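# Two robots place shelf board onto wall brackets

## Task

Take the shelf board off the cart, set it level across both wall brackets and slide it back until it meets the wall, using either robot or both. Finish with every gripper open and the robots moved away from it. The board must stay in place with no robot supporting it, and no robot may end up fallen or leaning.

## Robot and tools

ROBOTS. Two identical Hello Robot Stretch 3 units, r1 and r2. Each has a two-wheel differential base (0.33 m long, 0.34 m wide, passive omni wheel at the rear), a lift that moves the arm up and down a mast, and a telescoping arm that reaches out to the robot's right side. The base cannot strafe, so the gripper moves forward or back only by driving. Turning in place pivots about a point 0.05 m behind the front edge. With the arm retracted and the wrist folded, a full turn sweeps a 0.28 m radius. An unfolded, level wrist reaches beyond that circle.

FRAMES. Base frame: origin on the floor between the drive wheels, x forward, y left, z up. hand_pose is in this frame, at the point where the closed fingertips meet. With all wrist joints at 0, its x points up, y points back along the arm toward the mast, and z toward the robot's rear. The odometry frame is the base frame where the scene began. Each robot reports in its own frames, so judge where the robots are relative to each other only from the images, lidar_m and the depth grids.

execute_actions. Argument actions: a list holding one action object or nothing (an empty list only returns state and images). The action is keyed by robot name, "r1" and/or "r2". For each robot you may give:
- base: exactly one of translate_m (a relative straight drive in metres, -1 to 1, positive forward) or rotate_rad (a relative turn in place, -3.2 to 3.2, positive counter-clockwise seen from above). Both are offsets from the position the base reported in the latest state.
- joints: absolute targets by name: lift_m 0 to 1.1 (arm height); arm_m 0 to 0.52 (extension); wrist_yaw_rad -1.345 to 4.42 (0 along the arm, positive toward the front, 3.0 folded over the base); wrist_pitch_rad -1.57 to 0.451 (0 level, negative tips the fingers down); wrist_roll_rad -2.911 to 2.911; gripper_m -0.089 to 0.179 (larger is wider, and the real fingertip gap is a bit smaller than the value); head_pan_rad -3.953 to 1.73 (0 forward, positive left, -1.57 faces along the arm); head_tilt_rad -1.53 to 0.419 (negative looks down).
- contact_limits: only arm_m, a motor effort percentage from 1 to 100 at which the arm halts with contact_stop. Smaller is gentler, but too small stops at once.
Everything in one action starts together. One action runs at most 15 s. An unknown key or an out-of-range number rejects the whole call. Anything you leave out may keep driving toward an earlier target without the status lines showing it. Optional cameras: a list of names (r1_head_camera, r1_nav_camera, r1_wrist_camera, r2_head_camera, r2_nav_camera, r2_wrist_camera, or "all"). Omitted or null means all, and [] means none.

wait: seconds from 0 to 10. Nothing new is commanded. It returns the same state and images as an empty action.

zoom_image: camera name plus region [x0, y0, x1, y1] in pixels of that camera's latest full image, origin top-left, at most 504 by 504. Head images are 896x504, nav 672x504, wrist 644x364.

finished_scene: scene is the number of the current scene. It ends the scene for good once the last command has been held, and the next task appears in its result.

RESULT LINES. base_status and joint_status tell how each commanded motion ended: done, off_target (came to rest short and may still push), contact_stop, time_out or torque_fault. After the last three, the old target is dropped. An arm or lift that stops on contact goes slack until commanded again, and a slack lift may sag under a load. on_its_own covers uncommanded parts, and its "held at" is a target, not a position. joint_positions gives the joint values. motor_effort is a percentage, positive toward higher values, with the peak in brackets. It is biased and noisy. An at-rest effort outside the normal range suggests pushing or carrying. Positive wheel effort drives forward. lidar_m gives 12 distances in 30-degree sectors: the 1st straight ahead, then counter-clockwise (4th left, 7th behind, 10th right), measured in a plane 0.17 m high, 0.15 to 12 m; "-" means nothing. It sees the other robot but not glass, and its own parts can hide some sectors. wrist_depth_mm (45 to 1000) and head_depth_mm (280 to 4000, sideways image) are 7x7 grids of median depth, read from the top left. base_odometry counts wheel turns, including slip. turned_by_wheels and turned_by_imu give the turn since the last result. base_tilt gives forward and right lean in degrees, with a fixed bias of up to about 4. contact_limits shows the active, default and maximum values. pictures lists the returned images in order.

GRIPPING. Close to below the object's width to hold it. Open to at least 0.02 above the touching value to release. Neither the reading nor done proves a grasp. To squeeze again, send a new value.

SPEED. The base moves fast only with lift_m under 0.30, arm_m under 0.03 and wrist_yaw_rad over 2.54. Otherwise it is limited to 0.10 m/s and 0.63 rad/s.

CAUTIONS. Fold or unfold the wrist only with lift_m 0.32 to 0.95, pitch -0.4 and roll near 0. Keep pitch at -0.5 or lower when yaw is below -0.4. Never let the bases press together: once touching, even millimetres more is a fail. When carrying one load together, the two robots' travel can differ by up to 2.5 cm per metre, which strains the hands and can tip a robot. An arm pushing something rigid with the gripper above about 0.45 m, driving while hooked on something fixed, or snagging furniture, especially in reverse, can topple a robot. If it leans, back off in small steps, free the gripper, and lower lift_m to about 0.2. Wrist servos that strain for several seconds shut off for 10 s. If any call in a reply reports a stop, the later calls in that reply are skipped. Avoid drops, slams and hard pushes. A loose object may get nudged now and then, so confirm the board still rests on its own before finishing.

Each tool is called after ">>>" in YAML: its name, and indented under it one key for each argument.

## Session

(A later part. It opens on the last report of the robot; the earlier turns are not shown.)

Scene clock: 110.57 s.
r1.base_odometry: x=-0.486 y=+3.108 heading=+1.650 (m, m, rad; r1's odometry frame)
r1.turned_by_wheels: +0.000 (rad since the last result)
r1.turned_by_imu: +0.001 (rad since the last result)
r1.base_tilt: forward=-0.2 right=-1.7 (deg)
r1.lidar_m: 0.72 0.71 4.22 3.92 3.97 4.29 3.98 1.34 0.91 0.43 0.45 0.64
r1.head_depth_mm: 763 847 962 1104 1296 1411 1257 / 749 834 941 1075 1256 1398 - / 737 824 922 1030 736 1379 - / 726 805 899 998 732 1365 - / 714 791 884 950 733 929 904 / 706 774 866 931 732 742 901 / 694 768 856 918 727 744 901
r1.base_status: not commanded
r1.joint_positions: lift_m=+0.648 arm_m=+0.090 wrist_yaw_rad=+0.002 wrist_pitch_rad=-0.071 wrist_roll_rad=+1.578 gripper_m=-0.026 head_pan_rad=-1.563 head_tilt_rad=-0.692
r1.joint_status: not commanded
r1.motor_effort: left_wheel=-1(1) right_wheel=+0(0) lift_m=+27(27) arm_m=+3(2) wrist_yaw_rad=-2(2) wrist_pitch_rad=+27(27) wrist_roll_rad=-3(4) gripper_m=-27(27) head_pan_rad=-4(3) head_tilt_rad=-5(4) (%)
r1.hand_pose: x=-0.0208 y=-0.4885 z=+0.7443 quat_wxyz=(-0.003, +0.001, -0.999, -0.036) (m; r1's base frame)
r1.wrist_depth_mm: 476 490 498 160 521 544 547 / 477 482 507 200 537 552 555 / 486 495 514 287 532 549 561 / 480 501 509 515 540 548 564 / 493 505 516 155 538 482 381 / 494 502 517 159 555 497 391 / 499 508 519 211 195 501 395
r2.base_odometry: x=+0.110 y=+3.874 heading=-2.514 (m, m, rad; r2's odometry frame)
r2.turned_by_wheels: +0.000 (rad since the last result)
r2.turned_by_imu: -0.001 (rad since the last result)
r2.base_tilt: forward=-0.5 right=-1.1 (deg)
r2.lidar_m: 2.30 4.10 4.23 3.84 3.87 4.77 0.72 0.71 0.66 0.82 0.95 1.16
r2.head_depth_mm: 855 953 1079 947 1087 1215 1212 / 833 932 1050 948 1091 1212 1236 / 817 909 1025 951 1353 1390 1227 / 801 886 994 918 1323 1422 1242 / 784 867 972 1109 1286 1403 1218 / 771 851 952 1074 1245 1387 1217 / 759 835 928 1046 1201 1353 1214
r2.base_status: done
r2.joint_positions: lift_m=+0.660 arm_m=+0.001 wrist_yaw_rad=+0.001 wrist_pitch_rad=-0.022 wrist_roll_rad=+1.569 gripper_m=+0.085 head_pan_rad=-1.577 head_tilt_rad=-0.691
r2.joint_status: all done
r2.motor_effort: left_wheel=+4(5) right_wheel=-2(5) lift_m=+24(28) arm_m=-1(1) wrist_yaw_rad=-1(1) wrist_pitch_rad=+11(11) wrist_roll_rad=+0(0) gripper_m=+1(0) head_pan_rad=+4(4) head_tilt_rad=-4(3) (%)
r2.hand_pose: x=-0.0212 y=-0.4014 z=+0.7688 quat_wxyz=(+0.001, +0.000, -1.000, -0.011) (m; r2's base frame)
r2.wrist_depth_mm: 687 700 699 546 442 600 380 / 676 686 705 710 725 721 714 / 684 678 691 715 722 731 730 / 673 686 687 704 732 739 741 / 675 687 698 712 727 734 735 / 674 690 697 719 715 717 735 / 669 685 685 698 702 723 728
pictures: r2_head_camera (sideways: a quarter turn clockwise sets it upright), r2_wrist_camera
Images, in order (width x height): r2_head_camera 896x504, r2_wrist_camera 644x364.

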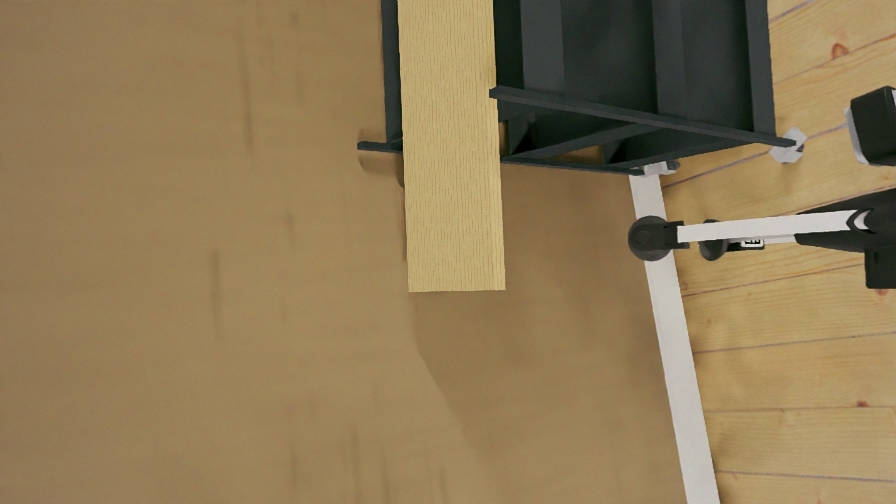

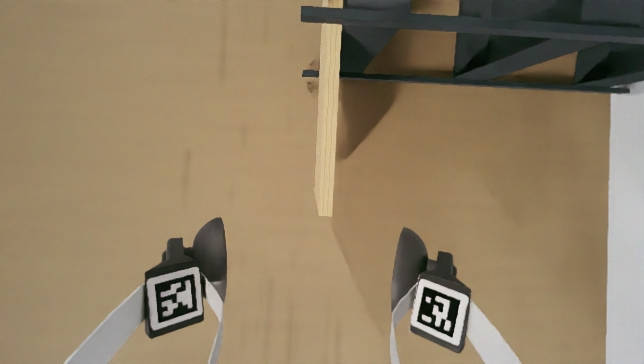

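>>> execute_actions:
  actions:
    - {"r2":{"base":{"translate_m":-0.1},"joints":{"arm_m":0.17},"contact_limits":{"arm_m":12}}}
  cameras: ["r2_head_camera","r2_wrist_camera"]

Scene clock: 113.23 s.
r1.base_odometry: x=-0.486 y=+3.108 heading=+1.650 (m, m, rad; r1's odometry frame)
r1.turned_by_wheels: +0.000 (rad since the last result)
r1.turned_by_imu: +0.001 (rad since the last result)
r1.base_tilt: forward=-0.2 right=-1.6 (deg)
r1.lidar_m: 0.62 0.62 4.22 3.91 3.95 4.29 3.97 1.34 0.92 0.43 0.45 0.64
r1.head_depth_mm: 759 850 957 1109 1291 1418 1255 / 749 833 939 1074 1265 1399 - / 738 814 926 1027 733 1378 - / 726 806 902 992 732 1370 - / 713 790 890 949 732 930 904 / 703 779 870 935 729 743 900 / 695 765 856 913 733 740 906
r1.base_status: not commanded
r1.joint_positions: lift_m=+0.648 arm_m=+0.090 wrist_yaw_rad=+0.002 wrist_pitch_rad=-0.071 wrist_roll_rad=+1.578 gripper_m=-0.026 head_pan_rad=-1.563 head_tilt_rad=-0.692
r1.joint_status: not commanded
r1.motor_effort: left_wheel=-1(1) right_wheel=+0(0) lift_m=+27(27) arm_m=+3(2) wrist_yaw_rad=-2(3) wrist_pitch_rad=+27(27) wrist_roll_rad=-3(3) gripper_m=-27(27) head_pan_rad=-3(3) head_tilt_rad=-4(5) (%)
r1.hand_pose: x=-0.0208 y=-0.4885 z=+0.7443 quat_wxyz=(-0.003, +0.001, -0.999, -0.036) (m; r1's base frame)
r1.wrist_depth_mm: 478 490 505 161 520 541 553 / 478 485 508 200 533 542 554 / 480 493 499 290 535 542 563 / 493 491 513 510 530 540 560 / 492 506 508 156 550 478 380 / 489 505 509 160 543 484 392 / 501 514 516 209 196 505 393
r2.base_odometry: x=+0.191 y=+3.933 heading=-2.513 (m, m, rad; r2's odometry frame)
r2.turned_by_wheels: +0.000 (rad since the last result)
r2.turned_by_imu: +0.000 (rad since the last result)
r2.base_tilt: forward=-0.5 right=-1.1 (deg)
r2.lidar_m: 2.34 4.21 4.22 3.82 3.86 4.73 0.68 0.61 0.66 0.64 0.97 1.19
r2.head_depth_mm: 868 965 1095 949 1087 1210 1238 / 849 946 1067 945 1089 1065 - / 831 924 1040 948 1123 - 1191 / 814 899 1015 936 1335 - 1186 / 801 882 991 910 1305 1417 1212 / 784 866 963 1086 1266 1385 1211 / 768 850 941 1063 1226 1363 1220
r2.base_status: done
r2.joint_positions: lift_m=+0.660 arm_m=+0.170 wrist_yaw_rad=+0.001 wrist_pitch_rad=-0.022 wrist_roll_rad=+1.570 gripper_m=+0.085 head_pan_rad=-1.577 head_tilt_rad=-0.691
r2.joint_status: all done
r2.motor_effort: left_wheel=+3(5) right_wheel=-2(5) lift_m=+25(24) arm_m=+3(4) wrist_yaw_rad=-1(0) wrist_pitch_rad=+10(11) wrist_roll_rad=+0(0) gripper_m=+1(0) head_pan_rad=+3(4) head_tilt_rad=-3(2) (%)
r2.contact_limits: arm_m 12 (drawing in: default 20, maximum 33; extending or still: default 27, maximum 45)
r2.hand_pose: x=-0.0212 y=-0.5703 z=+0.7689 quat_wxyz=(+0.001, +0.000, -1.000, -0.011) (m; r2's base frame)
r2.wrist_depth_mm: 540 550 558 556 210 528 439 / 540 539 555 274 212 520 411 / 536 539 560 527 567 579 587 / 535 539 550 556 571 579 584 / 532 537 546 551 567 580 594 / 531 543 544 561 564 581 592 / 532 544 550 551 567 579 585
pictures: r2_head_camera (sideways: a quarter turn clockwise sets it upright), r2_wrist_camera
Images, in order (width x height): r2_head_camera 896x504, r2_wrist_camera 644x364.

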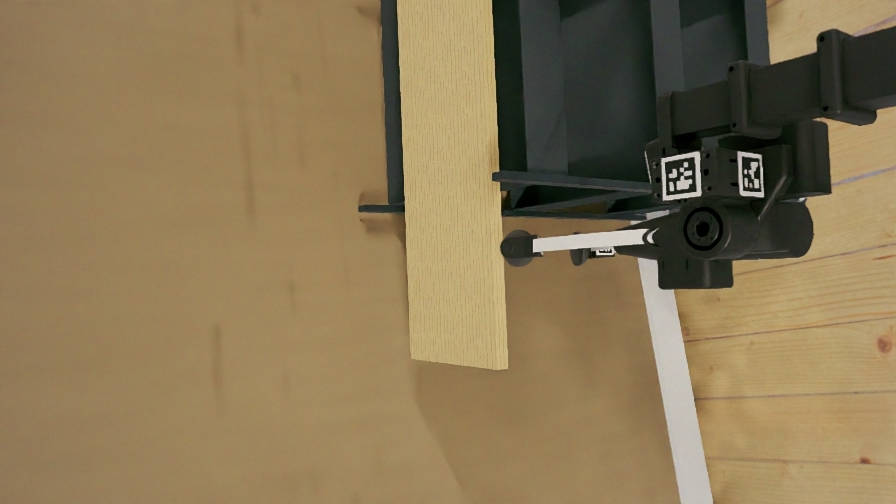

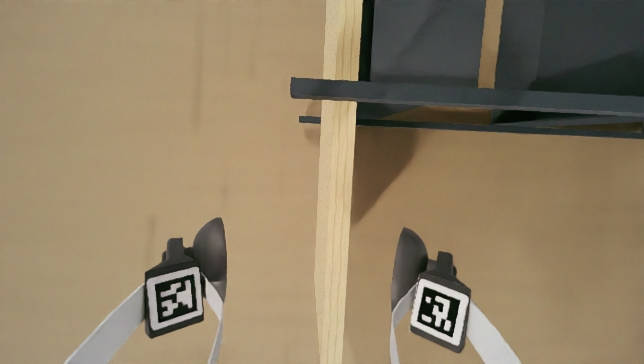

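>>> execute_actions:
  actions:
    - {"r2":{"base":{"translate_m":0.03},"joints":{"lift_m":0.65}}}
  cameras: []

>>> execute_actions:
  actions:
    - {"r2":{"joints":{"arm_m":0.265},"contact_limits":{"arm_m":12}}}
  cameras: ["r2_wrist_camera"]

>>> execute_actions:
  actions:
    - {"r2":{"joints":{"gripper_m":-0.03}}}
  cameras: ["r2_wrist_camera","r2_head_camera"]

Scene clock: 116.63 s.
r1.base_odometry: x=-0.486 y=+3.108 heading=+1.650 (m, m, rad; r1's odometry frame)
r1.turned_by_wheels: +0.000 (rad since the last result)
r1.turned_by_imu: +0.001 (rad since the last result)
r1.base_tilt: forward=-0.1 right=-1.8 (deg)
r1.lidar_m: 0.65 0.65 4.21 3.92 3.99 4.29 3.95 1.34 0.92 0.43 0.45 0.64
r1.head_depth_mm: 763 848 965 1105 1285 1422 1255 / 749 830 940 1081 1258 1410 - / 737 815 922 1024 732 1396 - / 724 807 902 988 732 1368 - / 716 793 891 944 733 933 901 / 706 777 872 930 733 743 900 / 697 766 858 914 735 739 901
r1.base_status: not commanded
r1.joint_positions: lift_m=+0.648 arm_m=+0.090 wrist_yaw_rad=+0.002 wrist_pitch_rad=-0.071 wrist_roll_rad=+1.578 gripper_m=-0.026 head_pan_rad=-1.563 head_tilt_rad=-0.692
r1.joint_status: not commanded
r1.motor_effort: left_wheel=-1(1) right_wheel=+0(0) lift_m=+26(27) arm_m=+3(2) wrist_yaw_rad=-2(2) wrist_pitch_rad=+27(27) wrist_roll_rad=-3(4) gripper_m=-27(28) head_pan_rad=-2(3) head_tilt_rad=-5(5) (%)
r1.hand_pose: x=-0.0208 y=-0.4885 z=+0.7443 quat_wxyz=(-0.003, +0.001, -0.999, -0.036) (m; r1's base frame)
r1.wrist_depth_mm: 471 485 496 160 521 537 543 / 477 487 502 201 531 542 550 / 487 501 504 289 532 549 561 / 487 504 519 511 534 548 562 / 487 504 515 155 542 481 384 / 492 501 520 159 557 487 391 / 494 512 525 209 197 503 396
r2.base_odometry: x=+0.167 y=+3.916 heading=-2.513 (m, m, rad; r2's odometry frame)
r2.turned_by_wheels: +0.000 (rad since the last result)
r2.turned_by_imu: +0.001 (rad since the last result)
r2.base_tilt: forward=-0.4 right=-1.0 (deg)
r2.lidar_m: 2.33 4.16 4.22 3.82 3.87 4.72 0.71 0.64 0.66 0.64 0.96 1.18
r2.head_depth_mm: 863 959 1093 948 1092 1217 1245 / 841 936 1058 946 1092 1059 - / 826 922 1037 948 1232 - 1171 / 807 897 1008 916 1330 - 1194 / 794 874 987 948 1296 1428 1213 / 779 863 966 1086 1248 1393 1209 / 763 840 937 1060 1216 1358 1215
r2.base_status: done
r2.joint_positions: lift_m=+0.650 arm_m=+0.170 wrist_yaw_rad=+0.001 wrist_pitch_rad=-0.022 wrist_roll_rad=+1.570 gripper_m=+0.085 head_pan_rad=-1.577 head_tilt_rad=-0.691
r2.joint_status: all done
r2.motor_effort: left_wheel=+3(10) right_wheel=-2(1) lift_m=+24(25) arm_m=+3(3) wrist_yaw_rad=-1(1) wrist_pitch_rad=+11(10) wrist_roll_rad=+0(0) gripper_m=+1(1) head_pan_rad=+3(4) head_tilt_rad=-4(3) (%)
r2.hand_pose: x=-0.0212 y=-0.5703 z=+0.7589 quat_wxyz=(+0.001, +0.000, -1.000, -0.011) (m; r2's base frame)
r2.wrist_depth_mm: 533 540 547 207 208 526 404 / 530 545 550 423 559 540 356 / 532 544 548 550 557 575 589 / 530 538 549 555 572 578 585 / 522 533 542 550 567 571 578 / 529 532 546 550 558 570 582 / 518 537 545 551 560 570 578
pictures: none
No camera images: the call's "cameras" was empty. Leave "cameras" out to get every camera's image.

Scene clock: 118.57 s.
r1.base_odometry: x=-0.486 y=+3.108 heading=+1.650 (m, m, rad; r1's odometry frame)
r1.turned_by_wheels: +0.000 (rad since the last result)
r1.turned_by_imu: +0.000 (rad since the last result)
r1.base_tilt: forward=-0.1 right=-1.6 (deg)
r1.lidar_m: 0.65 0.65 4.19 3.91 3.96 4.27 3.96 1.34 0.92 0.43 0.45 0.64
r1.head_depth_mm: 758 848 962 1102 1291 1416 1259 / 746 835 944 1085 1264 1403 - / 737 818 921 1027 735 1385 - / 723 804 905 989 733 1366 - / 715 791 884 951 734 930 902 / 705 781 872 930 733 740 902 / 695 766 854 919 731 743 902
r1.base_status: not commanded
r1.joint_positions: lift_m=+0.648 arm_m=+0.090 wrist_yaw_rad=+0.002 wrist_pitch_rad=-0.071 wrist_roll_rad=+1.578 gripper_m=-0.026 head_pan_rad=-1.563 head_tilt_rad=-0.692
r1.joint_status: not commanded
r1.motor_effort: left_wheel=-1(1) right_wheel=+1(0) lift_m=+27(26) arm_m=+3(3) wrist_yaw_rad=-2(2) wrist_pitch_rad=+27(27) wrist_roll_rad=-3(3) gripper_m=-27(27) head_pan_rad=-3(4) head_tilt_rad=-4(5) (%)
r1.hand_pose: x=-0.0208 y=-0.4885 z=+0.7443 quat_wxyz=(-0.003, +0.001, -0.999, -0.036) (m; r1's base frame)
r1.wrist_depth_mm: 481 488 503 160 519 542 546 / 483 492 509 200 532 539 559 / 481 490 508 288 531 544 564 / 485 498 514 510 536 544 563 / 493 501 511 154 538 471 384 / 492 501 516 160 545 495 393 / 486 513 514 211 196 505 402
r2.base_odometry: x=+0.167 y=+3.916 heading=-2.513 (m, m, rad; r2's odometry frame)
r2.turned_by_wheels: +0.000 (rad since the last result)
r2.turned_by_imu: +0.000 (rad since the last result)
r2.base_tilt: forward=-0.4 right=-1.1 (deg)
r2.lidar_m: 2.33 4.16 4.20 3.82 3.85 4.79 0.71 0.64 0.66 0.64 0.96 1.18
r2.head_depth_mm: 864 961 1085 947 1092 1212 1241 / 844 942 1063 943 915 - 1182 / 823 921 1029 945 1238 1241 1190 / 815 898 1013 948 1289 1390 1212 / 794 879 985 950 1295 1415 1219 / 775 865 962 1087 1261 1393 1223 / 765 842 939 1059 1218 1364 1222
r2.base_status: not commanded
r2.joint_positions: lift_m=+0.650 arm_m=+0.265 wrist_yaw_rad=+0.001 wrist_pitch_rad=-0.022 wrist_roll_rad=+1.570 gripper_m=+0.085 head_pan_rad=-1.577 head_tilt_rad=-0.691
r2.joint_status: all done
r2.motor_effort: left_wheel=+2(3) right_wheel=-2(2) lift_m=+24(24) arm_m=+3(2) wrist_yaw_rad=-1(0) wrist_pitch_rad=+11(11) wrist_roll_rad=+0(0) gripper_m=+1(1) head_pan_rad=+3(3) head_tilt_rad=-3(3) (%)
r2.contact_limits: arm_m 12 (drawing in: default 20, maximum 33; extending or still: default 27, maximum 45)
r2.hand_pose: x=-0.0212 y=-0.6653 z=+0.7589 quat_wxyz=(+0.001, +0.000, -1.000, -0.011) (m; r2's base frame)
r2.wrist_depth_mm: 447 455 456 302 186 444 404 / 444 450 457 263 436 479 417 / 445 450 462 235 476 482 485 / 440 449 456 460 472 479 481 / 443 447 455 456 463 477 485 / 440 442 452 457 461 479 484 / 437 443 452 452 467 471 477
pictures: r2_wrist_camera
Images, in order (width x height): r2_wrist_camera 644x364.

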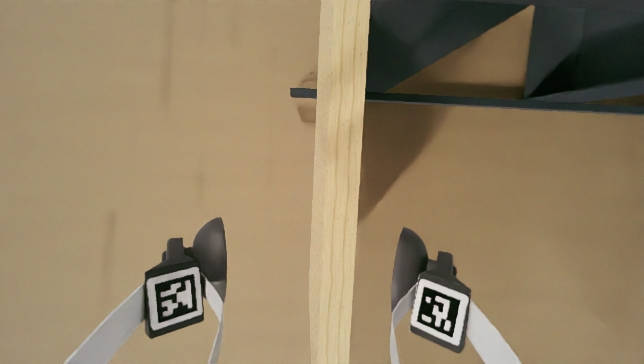

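Scene clock: 120.20 s.
r1.base_odometry: x=-0.486 y=+3.108 heading=+1.650 (m, m, rad; r1's odometry frame)
r1.turned_by_wheels: +0.000 (rad since the last result)
r1.turned_by_imu: +0.000 (rad since the last result)
r1.base_tilt: forward=-0.1 right=-1.6 (deg)
r1.lidar_m: 0.65 0.65 4.20 3.91 3.97 4.25 3.96 1.34 0.92 0.43 0.45 0.64
r1.head_depth_mm: 764 848 963 1105 1295 1413 1254 / 749 835 943 1077 1258 1402 - / 737 819 923 1030 734 1383 - / 724 807 901 995 730 1369 - / 715 792 887 953 732 927 900 / 706 780 872 934 735 744 900 / 694 764 857 911 730 741 903
r1.base_status: not commanded
r1.joint_positions: lift_m=+0.648 arm_m=+0.090 wrist_yaw_rad=+0.002 wrist_pitch_rad=-0.071 wrist_roll_rad=+1.578 gripper_m=-0.026 head_pan_rad=-1.563 head_tilt_rad=-0.692
r1.joint_status: not commanded
r1.motor_effort: left_wheel=-1(1) right_wheel=+0(0) lift_m=+27(26) arm_m=+2(3) wrist_yaw_rad=-2(2) wrist_pitch_rad=+27(27) wrist_roll_rad=-4(3) gripper_m=-27(27) head_pan_rad=-3(3) head_tilt_rad=-5(5) (%)
r1.hand_pose: x=-0.0208 y=-0.4885 z=+0.7443 quat_wxyz=(-0.003, +0.001, -0.999, -0.036) (m; r1's base frame)
r1.wrist_depth_mm: 476 487 492 160 529 535 551 / 484 492 497 200 529 544 557 / 478 489 499 292 528 547 559 / 485 491 516 516 533 548 562 / 488 499 519 155 549 476 380 / 492 502 522 160 540 494 390 / 502 513 519 210 195 507 400
r2.base_odometry: x=+0.167 y=+3.916 heading=-2.513 (m, m, rad; r2's odometry frame)
r2.turned_by_wheels: +0.000 (rad since the last result)
r2.turned_by_imu: +0.000 (rad since the last result)
r2.base_tilt: forward=-0.4 right=-1.0 (deg)
r2.lidar_m: 2.33 4.16 4.22 3.83 3.86 4.76 0.71 0.64 0.66 0.64 0.96 1.18
r2.head_depth_mm: 862 963 1097 944 1097 1214 1238 / 847 939 1063 944 919 - 1191 / 826 920 1038 950 1241 1245 1194 / 810 899 1011 951 1298 1401 1214 / 796 880 984 951 1299 1419 1216 / 777 857 965 1088 1246 1389 1215 / 765 840 939 1063 1216 1367 1218
r2.base_status: not commanded
r2.joint_positions: lift_m=+0.650 arm_m=+0.265 wrist_yaw_rad=+0.001 wrist_pitch_rad=-0.022 wrist_roll_rad=+1.570 gripper_m=-0.029 head_pan_rad=-1.577 head_tilt_rad=-0.691
r2.joint_status: all done
r2.motor_effort: left_wheel=+3(3) right_wheel=-2(2) lift_m=+24(24) arm_m=+3(3) wrist_yaw_rad=-1(1) wrist_pitch_rad=+10(10) wrist_roll_rad=+0(0) gripper_m=-11(94) head_pan_rad=+3(3) head_tilt_rad=-3(2) (%)
r2.hand_pose: x=-0.0212 y=-0.6653 z=+0.7589 quat_wxyz=(+0.001, +0.000, -1.000, -0.011) (m; r2's base frame)
r2.wrist_depth_mm: 443 458 462 301 186 445 402 / 443 448 459 265 431 478 419 / 443 452 459 235 471 476 486 / 442 449 459 461 467 479 489 / 441 448 454 457 472 467 486 / 440 443 451 - 466 477 484 / 441 443 456 455 468 471 485
pictures: r2_head_camera (sideways: a quarter turn clockwise sets it upright), r2_wrist_camera
Images, in order (width x height): r2_head_camera 896x504, r2_wrist_camera 644x364.

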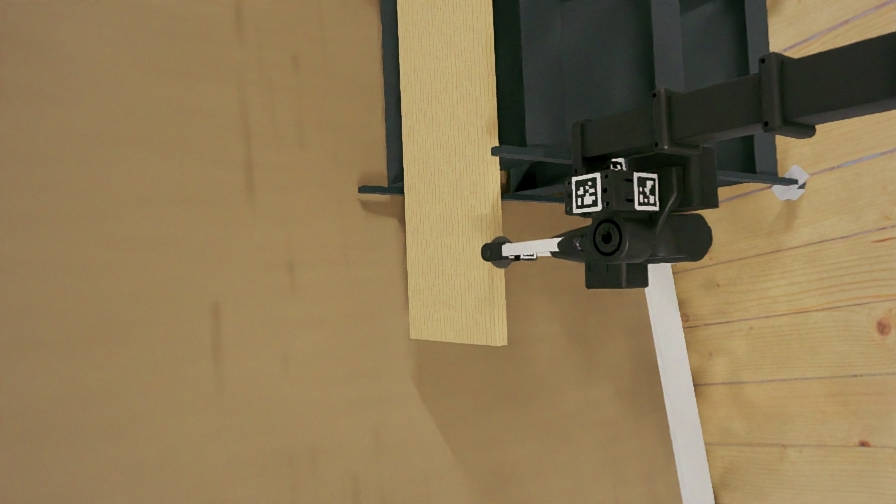

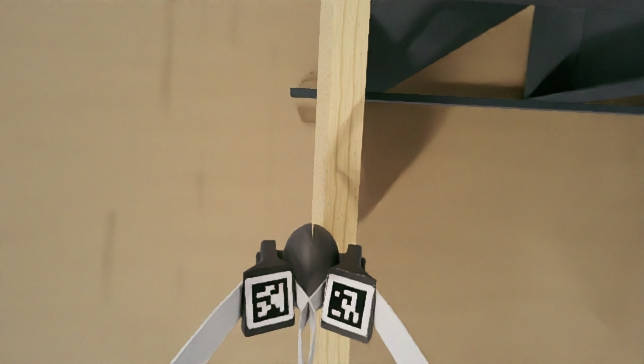

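>>> execute_actions:
  actions:
    - {"r2":{"joints":{"gripper_m":0.085}}}
  cameras: []

>>> execute_actions:
  actions:
    - {"r2":{"joints":{"arm_m":0.34},"contact_limits":{"arm_m":12}}}
  cameras: ["r2_wrist_camera"]

>>> execute_actions:
  actions:
    - {"r2":{"joints":{"gripper_m":-0.03}}}
  cameras: ["r2_wrist_camera","r2_head_camera"]

Scene clock: 122.03 s.
r1.base_odometry: x=-0.486 y=+3.108 heading=+1.650 (m, m, rad; r1's odometry frame)
r1.turned_by_wheels: +0.000 (rad since the last result)
r1.turned_by_imu: +0.000 (rad since the last result)
r1.base_tilt: forward=-0.2 right=-1.7 (deg)
r1.lidar_m: 0.65 0.65 4.22 3.91 3.97 4.28 3.94 1.34 0.92 0.43 0.45 0.64
r1.head_depth_mm: 761 847 956 1109 1293 1413 1244 / 751 831 943 1078 1260 1405 - / 737 822 921 1025 734 1389 - / 726 805 904 996 732 1367 - / 715 792 890 951 730 930 903 / 706 779 872 930 734 748 903 / 695 764 855 920 728 741 902
r1.base_status: not commanded
r1.joint_positions: lift_m=+0.648 arm_m=+0.090 wrist_yaw_rad=+0.002 wrist_pitch_rad=-0.071 wrist_roll_rad=+1.578 gripper_m=-0.026 head_pan_rad=-1.563 head_tilt_rad=-0.692
r1.joint_status: not commanded
r1.motor_effort: left_wheel=-1(1) right_wheel=+0(0) lift_m=+27(27) arm_m=+3(2) wrist_yaw_rad=-3(3) wrist_pitch_rad=+27(27) wrist_roll_rad=-3(2) gripper_m=-28(27) head_pan_rad=-2(3) head_tilt_rad=-4(5) (%)
r1.hand_pose: x=-0.0208 y=-0.4885 z=+0.7443 quat_wxyz=(-0.003, +0.001, -0.999, -0.036) (m; r1's base frame)
r1.wrist_depth_mm: 476 489 504 160 530 535 550 / 474 489 502 200 536 548 548 / 486 482 511 290 525 547 561 / 484 490 510 523 547 556 568 / 490 496 518 155 539 474 386 / 490 500 512 160 552 495 393 / 508 506 524 210 194 505 397
r2.base_odometry: x=+0.167 y=+3.916 heading=-2.513 (m, m, rad; r2's odometry frame)
r2.turned_by_wheels: +0.000 (rad since the last result)
r2.turned_by_imu: +0.000 (rad since the last result)
r2.base_tilt: forward=-0.4 right=-1.0 (deg)
r2.lidar_m: 2.33 4.19 4.21 3.82 3.86 4.75 0.71 0.64 0.66 0.64 0.97 1.18
r2.head_depth_mm: 862 962 1088 947 1092 1217 1231 / 844 940 1055 944 917 - 1184 / 829 920 1034 946 1247 1241 1187 / 810 899 1010 953 1299 1390 1213 / 795 875 986 952 1299 1419 1213 / 780 863 963 1096 1252 1389 1217 / 764 843 937 1060 1215 1362 1214
r2.base_status: not commanded
r2.joint_positions: lift_m=+0.650 arm_m=+0.265 wrist_yaw_rad=+0.001 wrist_pitch_rad=-0.022 wrist_roll_rad=+1.570 gripper_m=+0.085 head_pan_rad=-1.577 head_tilt_rad=-0.691
r2.joint_status: all done
r2.motor_effort: left_wheel=+3(3) right_wheel=-2(2) lift_m=+25(24) arm_m=+3(3) wrist_yaw_rad=+0(0) wrist_pitch_rad=+11(11) wrist_roll_rad=+0(0) gripper_m=+1(88) head_pan_rad=+3(3) head_tilt_rad=-4(4) (%)
r2.hand_pose: x=-0.0212 y=-0.6653 z=+0.7589 quat_wxyz=(+0.001, +0.000, -1.000, -0.011) (m; r2's base frame)
r2.wrist_depth_mm: 443 448 459 301 185 447 404 / 442 456 457 264 436 479 417 / 446 449 457 234 471 480 486 / 440 450 457 459 473 477 483 / 442 445 453 458 470 476 484 / 441 445 453 456 463 477 482 / 436 442 457 453 467 475 478
pictures: none
No camera images: the call's "cameras" was empty. Leave "cameras" out to get every camera's image.

Scene clock: 123.77 s.
r1.base_odometry: x=-0.486 y=+3.108 heading=+1.650 (m, m, rad; r1's odometry frame)
r1.turned_by_wheels: +0.000 (rad since the last result)
r1.turned_by_imu: +0.000 (rad since the last result)
r1.base_tilt: forward=-0.1 right=-1.7 (deg)
r1.lidar_m: 0.65 0.65 4.23 3.91 3.95 4.29 3.95 1.34 0.92 0.43 0.45 0.64
r1.head_depth_mm: 759 851 958 1101 1301 1410 1250 / 748 832 941 1080 1260 1393 - / 733 822 919 1028 730 1391 - / 728 804 905 994 731 1374 - / 716 793 891 947 732 931 906 / 704 782 873 934 732 741 905 / 694 768 853 913 729 738 902
r1.base_status: not commanded
r1.joint_positions: lift_m=+0.648 arm_m=+0.090 wrist_yaw_rad=+0.002 wrist_pitch_rad=-0.071 wrist_roll_rad=+1.578 gripper_m=-0.026 head_pan_rad=-1.563 head_tilt_rad=-0.692
r1.joint_status: not commanded
r1.motor_effort: left_wheel=-1(1) right_wheel=+0(1) lift_m=+27(27) arm_m=+3(3) wrist_yaw_rad=-2(2) wrist_pitch_rad=+27(27) wrist_roll_rad=-3(4) gripper_m=-27(27) head_pan_rad=-4(4) head_tilt_rad=-5(5) (%)
r1.hand_pose: x=-0.0208 y=-0.4885 z=+0.7443 quat_wxyz=(-0.003, +0.001, -0.999, -0.036) (m; r1's base frame)
r1.wrist_depth_mm: 480 491 501 160 529 538 551 / 475 488 504 200 529 542 546 / 481 487 508 291 534 541 558 / 484 496 513 519 542 556 563 / 487 495 514 155 549 471 384 / 488 506 514 160 542 491 392 / 492 508 521 210 195 513 401
r2.base_odometry: x=+0.167 y=+3.916 heading=-2.513 (m, m, rad; r2's odometry frame)
r2.turned_by_wheels: +0.000 (rad since the last result)
r2.turned_by_imu: +0.000 (rad since the last result)
r2.base_tilt: forward=-0.5 right=-1.0 (deg)
r2.lidar_m: 2.33 4.18 4.21 3.84 3.84 4.75 0.71 0.64 0.66 0.64 0.96 1.18
r2.head_depth_mm: 864 963 1085 944 1089 1209 1231 / 844 943 1066 944 921 - 1186 / 831 916 1035 951 - 1291 1188 / 808 900 1010 947 - 1429 1220 / 792 879 988 950 1292 1416 1208 / 780 861 960 1086 1257 1390 1210 / 764 844 938 1061 1216 1361 1227
r2.base_status: not commanded
r2.joint_positions: lift_m=+0.650 arm_m=+0.340 wrist_yaw_rad=+0.001 wrist_pitch_rad=-0.022 wrist_roll_rad=+1.570 gripper_m=+0.085 head_pan_rad=-1.577 head_tilt_rad=-0.691
r2.joint_status: all done
r2.motor_effort: left_wheel=+2(3) right_wheel=-2(2) lift_m=+25(25) arm_m=+3(3) wrist_yaw_rad=+0(1) wrist_pitch_rad=+11(11) wrist_roll_rad=+0(0) gripper_m=+1(1) head_pan_rad=+3(3) head_tilt_rad=-3(3) (%)
r2.contact_limits: arm_m 12 (drawing in: default 20, maximum 33; extending or still: default 27, maximum 45)
r2.hand_pose: x=-0.0212 y=-0.7403 z=+0.7589 quat_wxyz=(+0.001, +0.000, -1.000, -0.011) (m; r2's base frame)
r2.wrist_depth_mm: 375 383 388 391 154 404 376 / 376 379 385 257 249 406 375 / 373 377 381 230 392 401 410 / 370 378 384 206 396 399 407 / 368 376 383 187 397 398 407 / 371 374 380 172 107 398 409 / 367 371 379 159 388 398 406
pictures: r2_wrist_camera
Images, in order (width x height): r2_wrist_camera 644x364.

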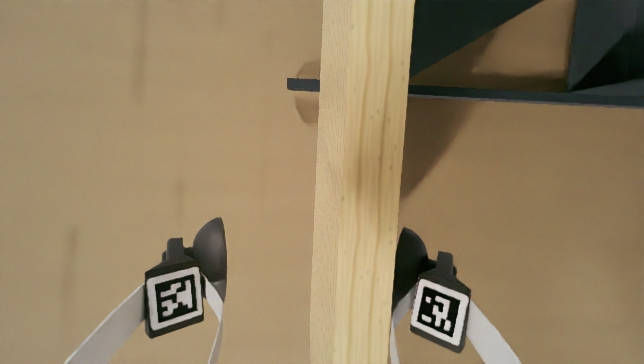

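Scene clock: 125.40 s.
r1.base_odometry: x=-0.486 y=+3.108 heading=+1.650 (m, m, rad; r1's odometry frame)
r1.turned_by_wheels: +0.000 (rad since the last result)
r1.turned_by_imu: +0.000 (rad since the last result)
r1.base_tilt: forward=-0.2 right=-1.6 (deg)
r1.lidar_m: 0.65 0.65 4.20 3.91 3.98 4.26 3.97 1.34 0.92 0.43 0.46 0.64
r1.head_depth_mm: 764 850 959 1112 1290 1419 1257 / 749 835 940 1079 1270 1406 - / 737 817 924 1021 729 1382 - / 727 802 904 990 729 1366 - / 712 794 882 947 726 932 903 / 705 779 868 937 725 741 904 / 696 770 855 916 725 744 900
r1.base_status: not commanded
r1.joint_positions: lift_m=+0.648 arm_m=+0.090 wrist_yaw_rad=+0.002 wrist_pitch_rad=-0.055 wrist_roll_rad=+1.577 gripper_m=-0.026 head_pan_rad=-1.563 head_tilt_rad=-0.692
r1.joint_status: not commanded
r1.motor_effort: left_wheel=-1(1) right_wheel=+0(0) lift_m=+27(27) arm_m=+2(2) wrist_yaw_rad=-2(2) wrist_pitch_rad=+21(27) wrist_roll_rad=-3(3) gripper_m=-26(27) head_pan_rad=-4(3) head_tilt_rad=-4(5) (%)
r1.hand_pose: x=-0.0209 y=-0.4892 z=+0.7485 quat_wxyz=(-0.003, +0.001, -1.000, -0.028) (m; r1's base frame)
r1.wrist_depth_mm: 482 491 492 138 527 537 541 / 483 486 503 142 520 530 554 / 484 496 501 515 524 537 556 / 484 503 510 519 528 543 551 / 494 512 511 154 537 543 383 / 495 503 521 160 549 483 407 / 497 513 519 221 196 501 410
r2.base_odometry: x=+0.167 y=+3.916 heading=-2.513 (m, m, rad; r2's odometry frame)
r2.turned_by_wheels: +0.000 (rad since the last result)
r2.turned_by_imu: +0.000 (rad since the last result)
r2.base_tilt: forward=-0.4 right=-1.0 (deg)
r2.lidar_m: 2.33 4.18 4.22 3.81 3.87 4.73 0.71 0.64 0.66 0.64 0.96 1.18
r2.head_depth_mm: 861 963 1087 939 1089 1214 1236 / 844 938 1060 943 917 - 1189 / 824 914 1038 942 - 1288 1186 / 808 898 1012 946 - 1418 1211 / 795 883 985 948 1299 1410 1216 / 776 862 961 1092 1260 1398 1216 / 766 843 941 1066 1214 1367 1211
r2.base_status: not commanded
r2.joint_positions: lift_m=+0.650 arm_m=+0.340 wrist_yaw_rad=+0.001 wrist_pitch_rad=-0.056 wrist_roll_rad=+1.570 gripper_m=-0.029 head_pan_rad=-1.577 head_tilt_rad=-0.691
r2.joint_status: all done
r2.motor_effort: left_wheel=+3(3) right_wheel=-2(2) lift_m=+28(29) arm_m=+2(3) wrist_yaw_rad=-1(1) wrist_pitch_rad=+27(29) wrist_roll_rad=+0(0) gripper_m=-26(100) head_pan_rad=+3(3) head_tilt_rad=-2(4) (%)
r2.hand_pose: x=-0.0212 y=-0.7392 z=+0.7501 quat_wxyz=(+0.001, +0.000, -1.000, -0.028) (m; r2's base frame)
r2.wrist_depth_mm: 366 374 384 97 181 419 385 / 366 373 384 100 398 413 387 / 366 373 381 101 402 413 423 / 361 373 383 103 402 411 424 / 361 369 380 105 398 409 424 / 364 370 376 107 403 409 420 / 361 365 379 110 396 407 421
pictures: r2_head_camera (sideways: a quarter turn clockwise sets it upright), r2_wrist_camera
Images, in order (width x height): r2_head_camera 896x504, r2_wrist_camera 644x364.

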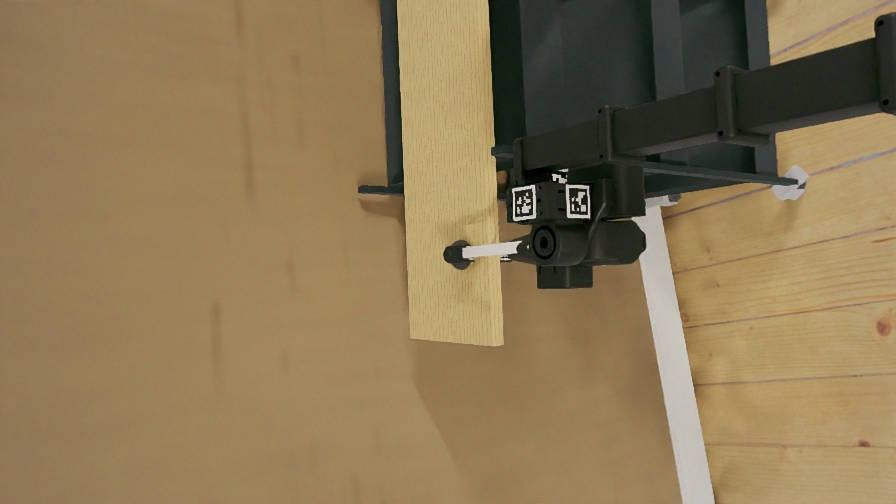

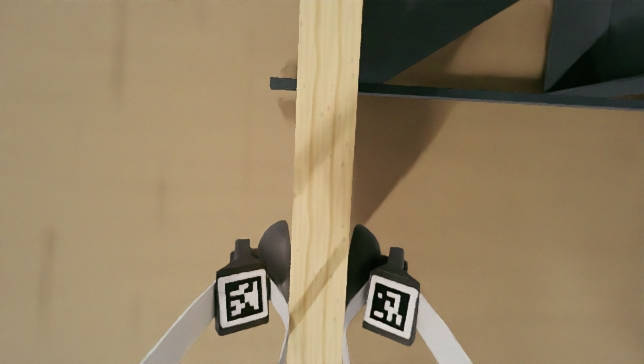

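>>> execute_actions:
  actions:
    - {"r1":{"joints":{"lift_m":0.85,"head_tilt_rad":-0.3,"head_pan_rad":-0.9}},"r2":{"joints":{"lift_m":0.852,"head_tilt_rad":-0.2,"head_pan_rad":-0.6}}}

Scene clock: 128.27 s.
r1.base_odometry: x=-0.486 y=+3.108 heading=+1.650 (m, m, rad; r1's odometry frame)
r1.turned_by_wheels: +0.000 (rad since the last result)
r1.turned_by_imu: +0.001 (rad since the last result)
r1.base_tilt: forward=-0.2 right=-1.7 (deg)
r1.lidar_m: 0.65 0.65 4.21 3.88 3.99 4.27 3.96 1.34 0.92 0.43 0.45 0.64
r1.head_depth_mm: 718 748 776 816 853 890 775 / 749 783 818 855 900 923 800 / 785 822 858 900 950 948 801 / 829 866 905 956 1004 919 801 / 866 908 961 999 1065 1140 782 / 916 960 1014 1083 1103 1222 1297 / 969 1024 1079 1144 1200 1305 1419
r1.base_status: not commanded
r1.joint_positions: lift_m=+0.849 arm_m=+0.090 wrist_yaw_rad=+0.002 wrist_pitch_rad=-0.111 wrist_roll_rad=+1.577 gripper_m=-0.026 head_pan_rad=-0.907 head_tilt_rad=-0.310
r1.joint_status: all done
r1.on_its_own: wrist_pitch_rad is at rest, and its effort (+42) is outside its rest range (-20 to +32)
r1.motor_effort: left_wheel=-1(1) right_wheel=+0(0) lift_m=+41(39) arm_m=+2(3) wrist_yaw_rad=-2(1) wrist_pitch_rad=+42(43) wrist_roll_rad=-3(3) gripper_m=-26(28) head_pan_rad=+4(45) head_tilt_rad=+7(37) (%)
r1.hand_pose: x=-0.0210 y=-0.4867 z=+0.9357 quat_wxyz=(-0.003, +0.001, -0.998, -0.056) (m; r1's base frame)
r1.wrist_depth_mm: 470 481 497 160 538 559 572 / 469 481 507 157 213 562 589 / 473 485 505 168 224 571 588 / 477 487 512 172 233 562 587 / 472 496 507 520 255 437 509 / 477 502 516 - 308 436 268 / 487 498 516 189 253 439 312
r2.base_odometry: x=+0.167 y=+3.916 heading=-2.513 (m, m, rad; r2's odometry frame)
r2.turned_by_wheels: +0.000 (rad since the last result)
r2.turned_by_imu: +0.001 (rad since the last result)
r2.base_tilt: forward=-0.4 right=-1.0 (deg)
r2.lidar_m: 2.33 4.16 4.21 3.81 3.86 4.78 0.71 0.64 0.66 0.64 0.96 1.18
r2.head_depth_mm: 909 934 964 987 1017 1044 1077 / 985 1015 1040 1080 1107 1137 1184 / 1076 1107 1137 1178 1217 1256 1308 / 1179 1217 1263 1299 1353 1405 1461 / 1294 1345 1405 1453 1504 1580 1631 / 1456 1512 1569 1657 1728 1820 1776 / 1655 1732 1813 1915 2025 2122 1831
r2.base_status: not commanded
r2.joint_positions: lift_m=+0.852 arm_m=+0.340 wrist_yaw_rad=+0.000 wrist_pitch_rad=-0.134 wrist_roll_rad=+1.570 gripper_m=-0.019 head_pan_rad=-0.607 head_tilt_rad=-0.211
r2.joint_status: all done
r2.on_its_own: gripper_m is held at -0.021, not at your -0.030, by its stall guard, which is not easing now; wrist_pitch_rad is at rest, and its effort (+66) is outside its rest range (-20 to +32)
r2.motor_effort: left_wheel=+2(3) right_wheel=-1(2) lift_m=+37(34) arm_m=+2(2) wrist_yaw_rad=+0(1) wrist_pitch_rad=+66(68) wrist_roll_rad=+1(0) gripper_m=-29(32) head_pan_rad=+3(35) head_tilt_rad=+5(21) (%)
r2.hand_pose: x=-0.0215 y=-0.7354 z=+0.9320 quat_wxyz=(+0.001, +0.000, -0.998, -0.067) (m; r2's base frame)
r2.wrist_depth_mm: 351 368 384 117 167 383 292 / 353 365 382 119 175 367 332 / 350 362 380 121 183 445 465 / 351 363 382 124 194 440 464 / 346 359 376 128 226 442 467 / 347 362 376 127 - 437 463 / 345 361 381 133 213 438 461
pictures: r1_head_camera (sideways: a quarter turn clockwise sets it upright), r1_nav_camera (sideways: a quarter turn counterclockwise sets it upright), r1_wrist_camera, r2_head_camera (sideways: a quarter turn clockwise sets it upright), r2_nav_camera (sideways: a quarter turn counterclockwise sets it upright), r2_wrist_camera
Images, in order (width x height): r1_head_camera 896x504, r1_nav_camera 672x504, r1_wrist_camera 644x364, r2_head_camera 896x504, r2_nav_camera 672x504, r2_wrist_camera 644x364.

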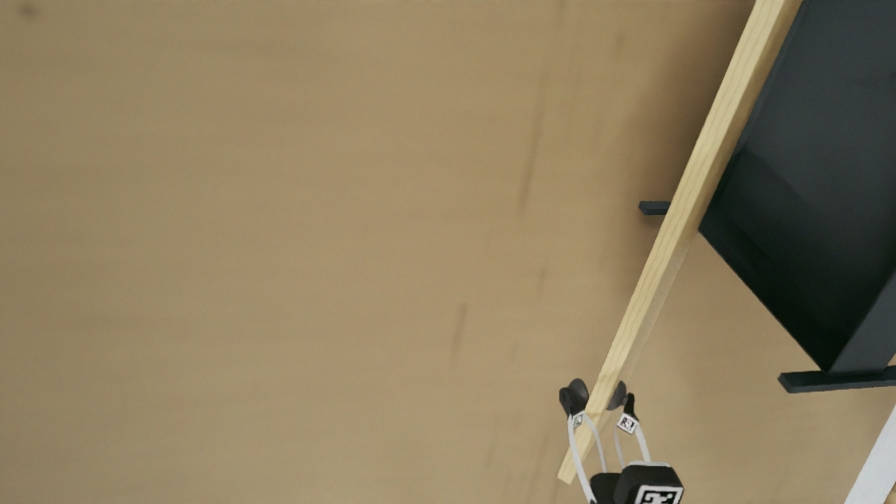

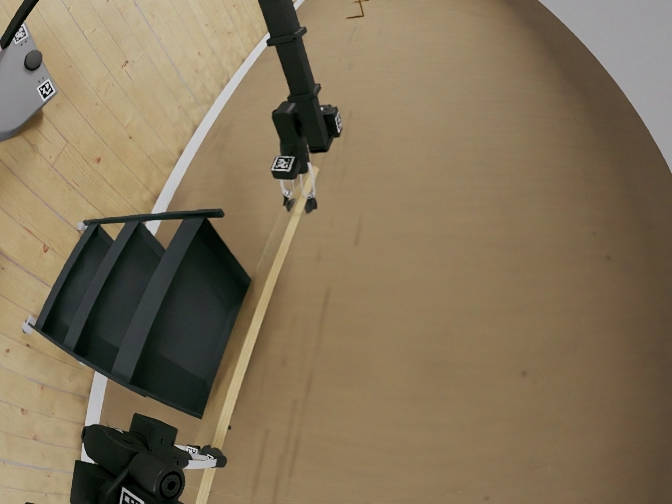

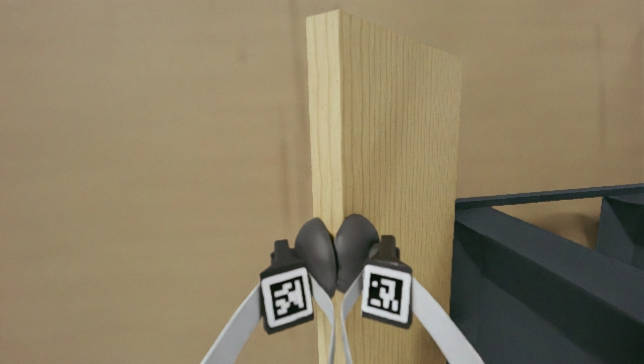

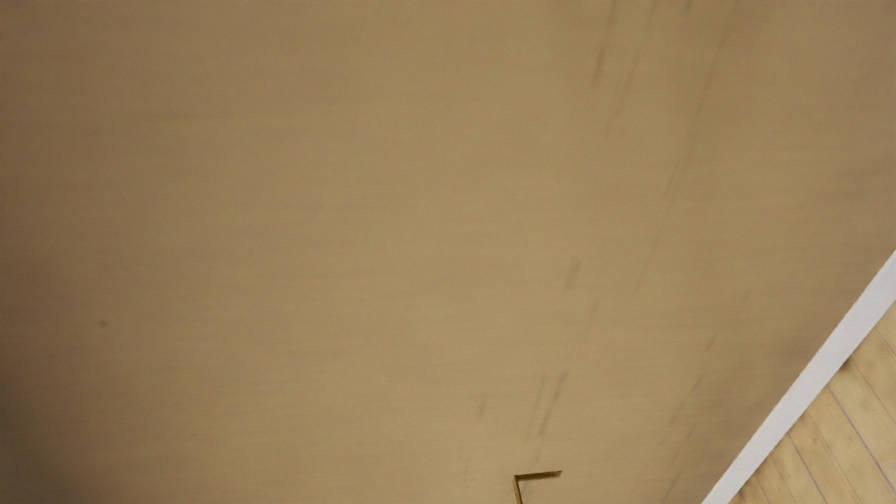

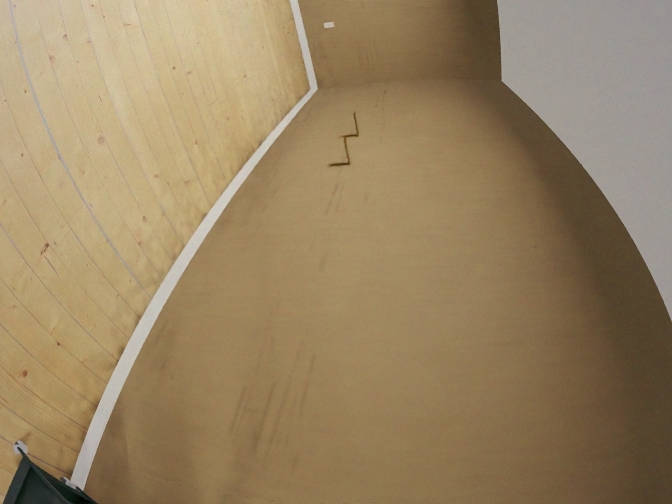

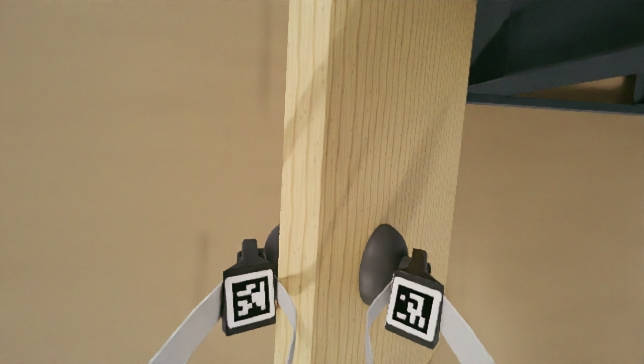

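>>> execute_actions:
  actions:
    - {"r1":{"base":{"translate_m":0.6},"joints":{"lift_m":1.05}},"r2":{"base":{"translate_m":0.6},"joints":{"lift_m":1.052}}}
  cameras: ["r1_nav_camera","r2_nav_camera","r2_head_camera"]

Scene clock: 136.80 s.
r1.base_odometry: x=-0.533 y=+3.706 heading=+1.649 (m, m, rad; r1's odometry frame)
r1.turned_by_wheels: +0.000 (rad since the last result)
r1.turned_by_imu: +0.002 (rad since the last result)
r1.base_tilt: forward=-0.2 right=-1.6 (deg)
r1.lidar_m: 0.62 0.63 4.29 3.95 4.05 4.90 4.55 0.63 0.46 0.45 0.80 1.01
r1.head_depth_mm: 661 687 716 751 771 573 864 / 692 721 754 787 684 607 913 / 719 754 791 811 647 919 977 / 757 796 836 759 924 981 1040 / 795 832 880 695 987 1045 1120 / 838 883 935 967 1057 1124 1201 / 890 939 981 574 1129 1212 1307
r1.base_status: done
r1.joint_positions: lift_m=+1.050 arm_m=+0.090 wrist_yaw_rad=+0.001 wrist_pitch_rad=-0.023 wrist_roll_rad=+1.577 gripper_m=-0.026 head_pan_rad=-0.907 head_tilt_rad=-0.310
r1.joint_status: all done
r1.motor_effort: left_wheel=-2(5) right_wheel=+0(4) lift_m=+35(46) arm_m=+3(3) wrist_yaw_rad=-1(1) wrist_pitch_rad=+9(42) wrist_roll_rad=-3(3) gripper_m=-16(26) head_pan_rad=+4(4) head_tilt_rad=+6(6) (%)
r1.hand_pose: x=-0.0210 y=-0.4903 z=+1.1582 quat_wxyz=(-0.003, +0.001, -1.000, -0.012) (m; r1's base frame)
r1.wrist_depth_mm: 429 438 436 450 453 457 468 / 439 438 448 451 456 458 458 / 437 444 445 451 460 465 466 / 445 448 453 454 466 465 466 / 448 445 455 455 475 469 351 / 446 459 454 - 467 474 323 / 451 450 466 460 464 473 298
r2.base_odometry: x=-0.319 y=+3.563 heading=-2.514 (m, m, rad; r2's odometry frame)
r2.turned_by_wheels: +0.000 (rad since the last result)
r2.turned_by_imu: -0.107 (rad since the last result)
r2.base_tilt: forward=-0.5 right=-1.1 (deg)
r2.lidar_m: 1.68 3.56 4.12 3.94 3.92 4.54 0.69 0.61 0.95 0.85 0.85 0.98
r2.head_depth_mm: 770 790 812 835 858 885 909 / 824 843 868 894 921 952 982 / 884 909 938 969 995 1032 1069 / 953 982 1012 1051 1081 1124 1165 / 1032 1066 1098 1155 1192 1237 1292 / 1123 1169 1215 1261 1326 1384 1447 / 1248 1288 1342 1421 1461 1546 1639
r2.base_status: done
r2.joint_positions: lift_m=+1.052 arm_m=+0.340 wrist_yaw_rad=-0.183 wrist_pitch_rad=-0.154 wrist_roll_rad=+1.602 gripper_m=-0.020 head_pan_rad=-0.607 head_tilt_rad=-0.209
r2.joint_status: all done
r2.on_its_own: wrist_yaw_rad is held at -0.172, not at your +0.000, by its stall guard, which is not easing now; gripper_m is held at -0.021, not at your -0.030, by its stall guard, which is not easing now; wrist_pitch_rad is at rest, and its effort (+76) is outside its rest range (-20 to +32)
r2.motor_effort: left_wheel=-6(41) right_wheel=+5(30) lift_m=+35(48) arm_m=+2(2) wrist_yaw_rad=+8(65) wrist_pitch_rad=+76(100) wrist_roll_rad=-13(22) gripper_m=-30(35) head_pan_rad=+4(3) head_tilt_rad=+4(4) (%)
r2.hand_pose: x=-0.0667 y=-0.7300 z=+1.1271 quat_wxyz=(-0.022, -0.092, -0.993, -0.076) (m; r2's base frame)
r2.wrist_depth_mm: 353 374 392 421 437 463 509 / 338 352 370 392 230 442 479 / 320 336 354 374 129 420 445 / 307 318 336 347 125 395 422 / 296 307 322 232 351 376 397 / 283 294 304 116 339 354 375 / 274 281 292 113 316 340 358
pictures: r1_nav_camera (sideways: a quarter turn counterclockwise sets it upright), r2_head_camera (sideways: a quarter turn clockwise sets it upright), r2_nav_camera (sideways: a quarter turn counterclockwise sets it upright)
Images, in order (width x height): r1_nav_camera 672x504, r2_head_camera 896x504, r2_nav_camera 672x504.

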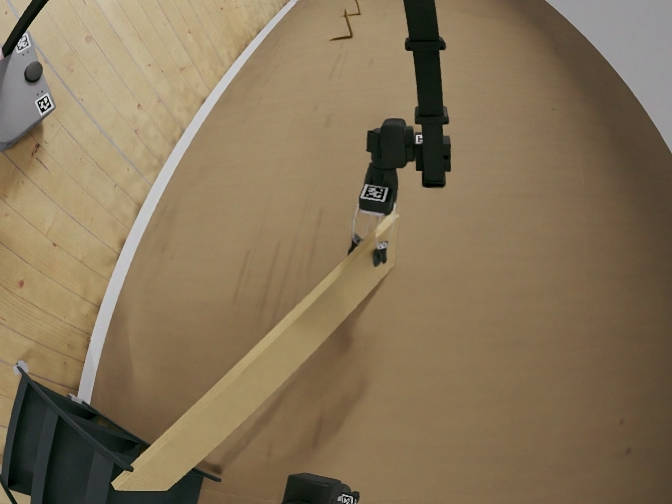

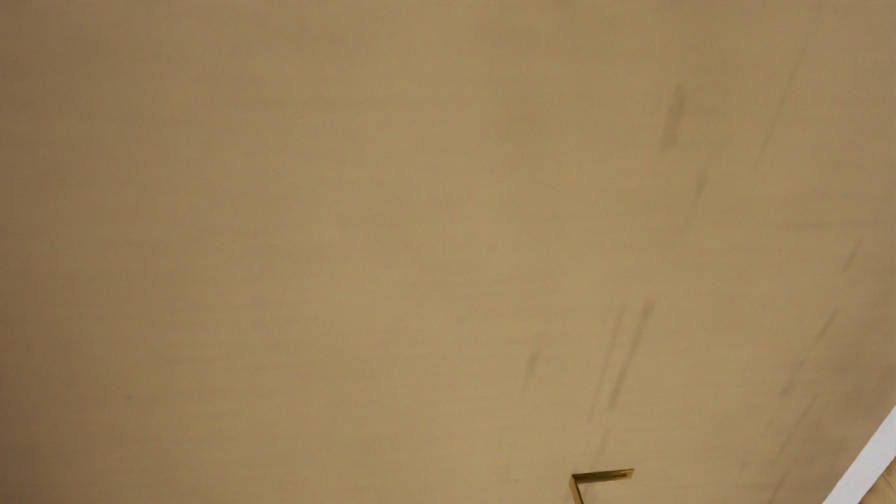

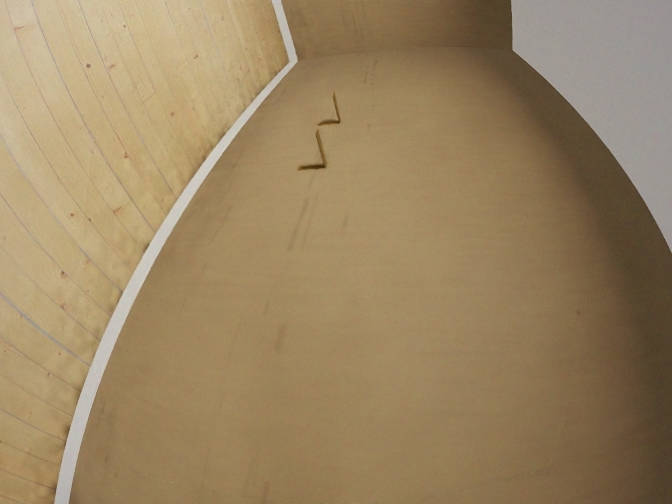

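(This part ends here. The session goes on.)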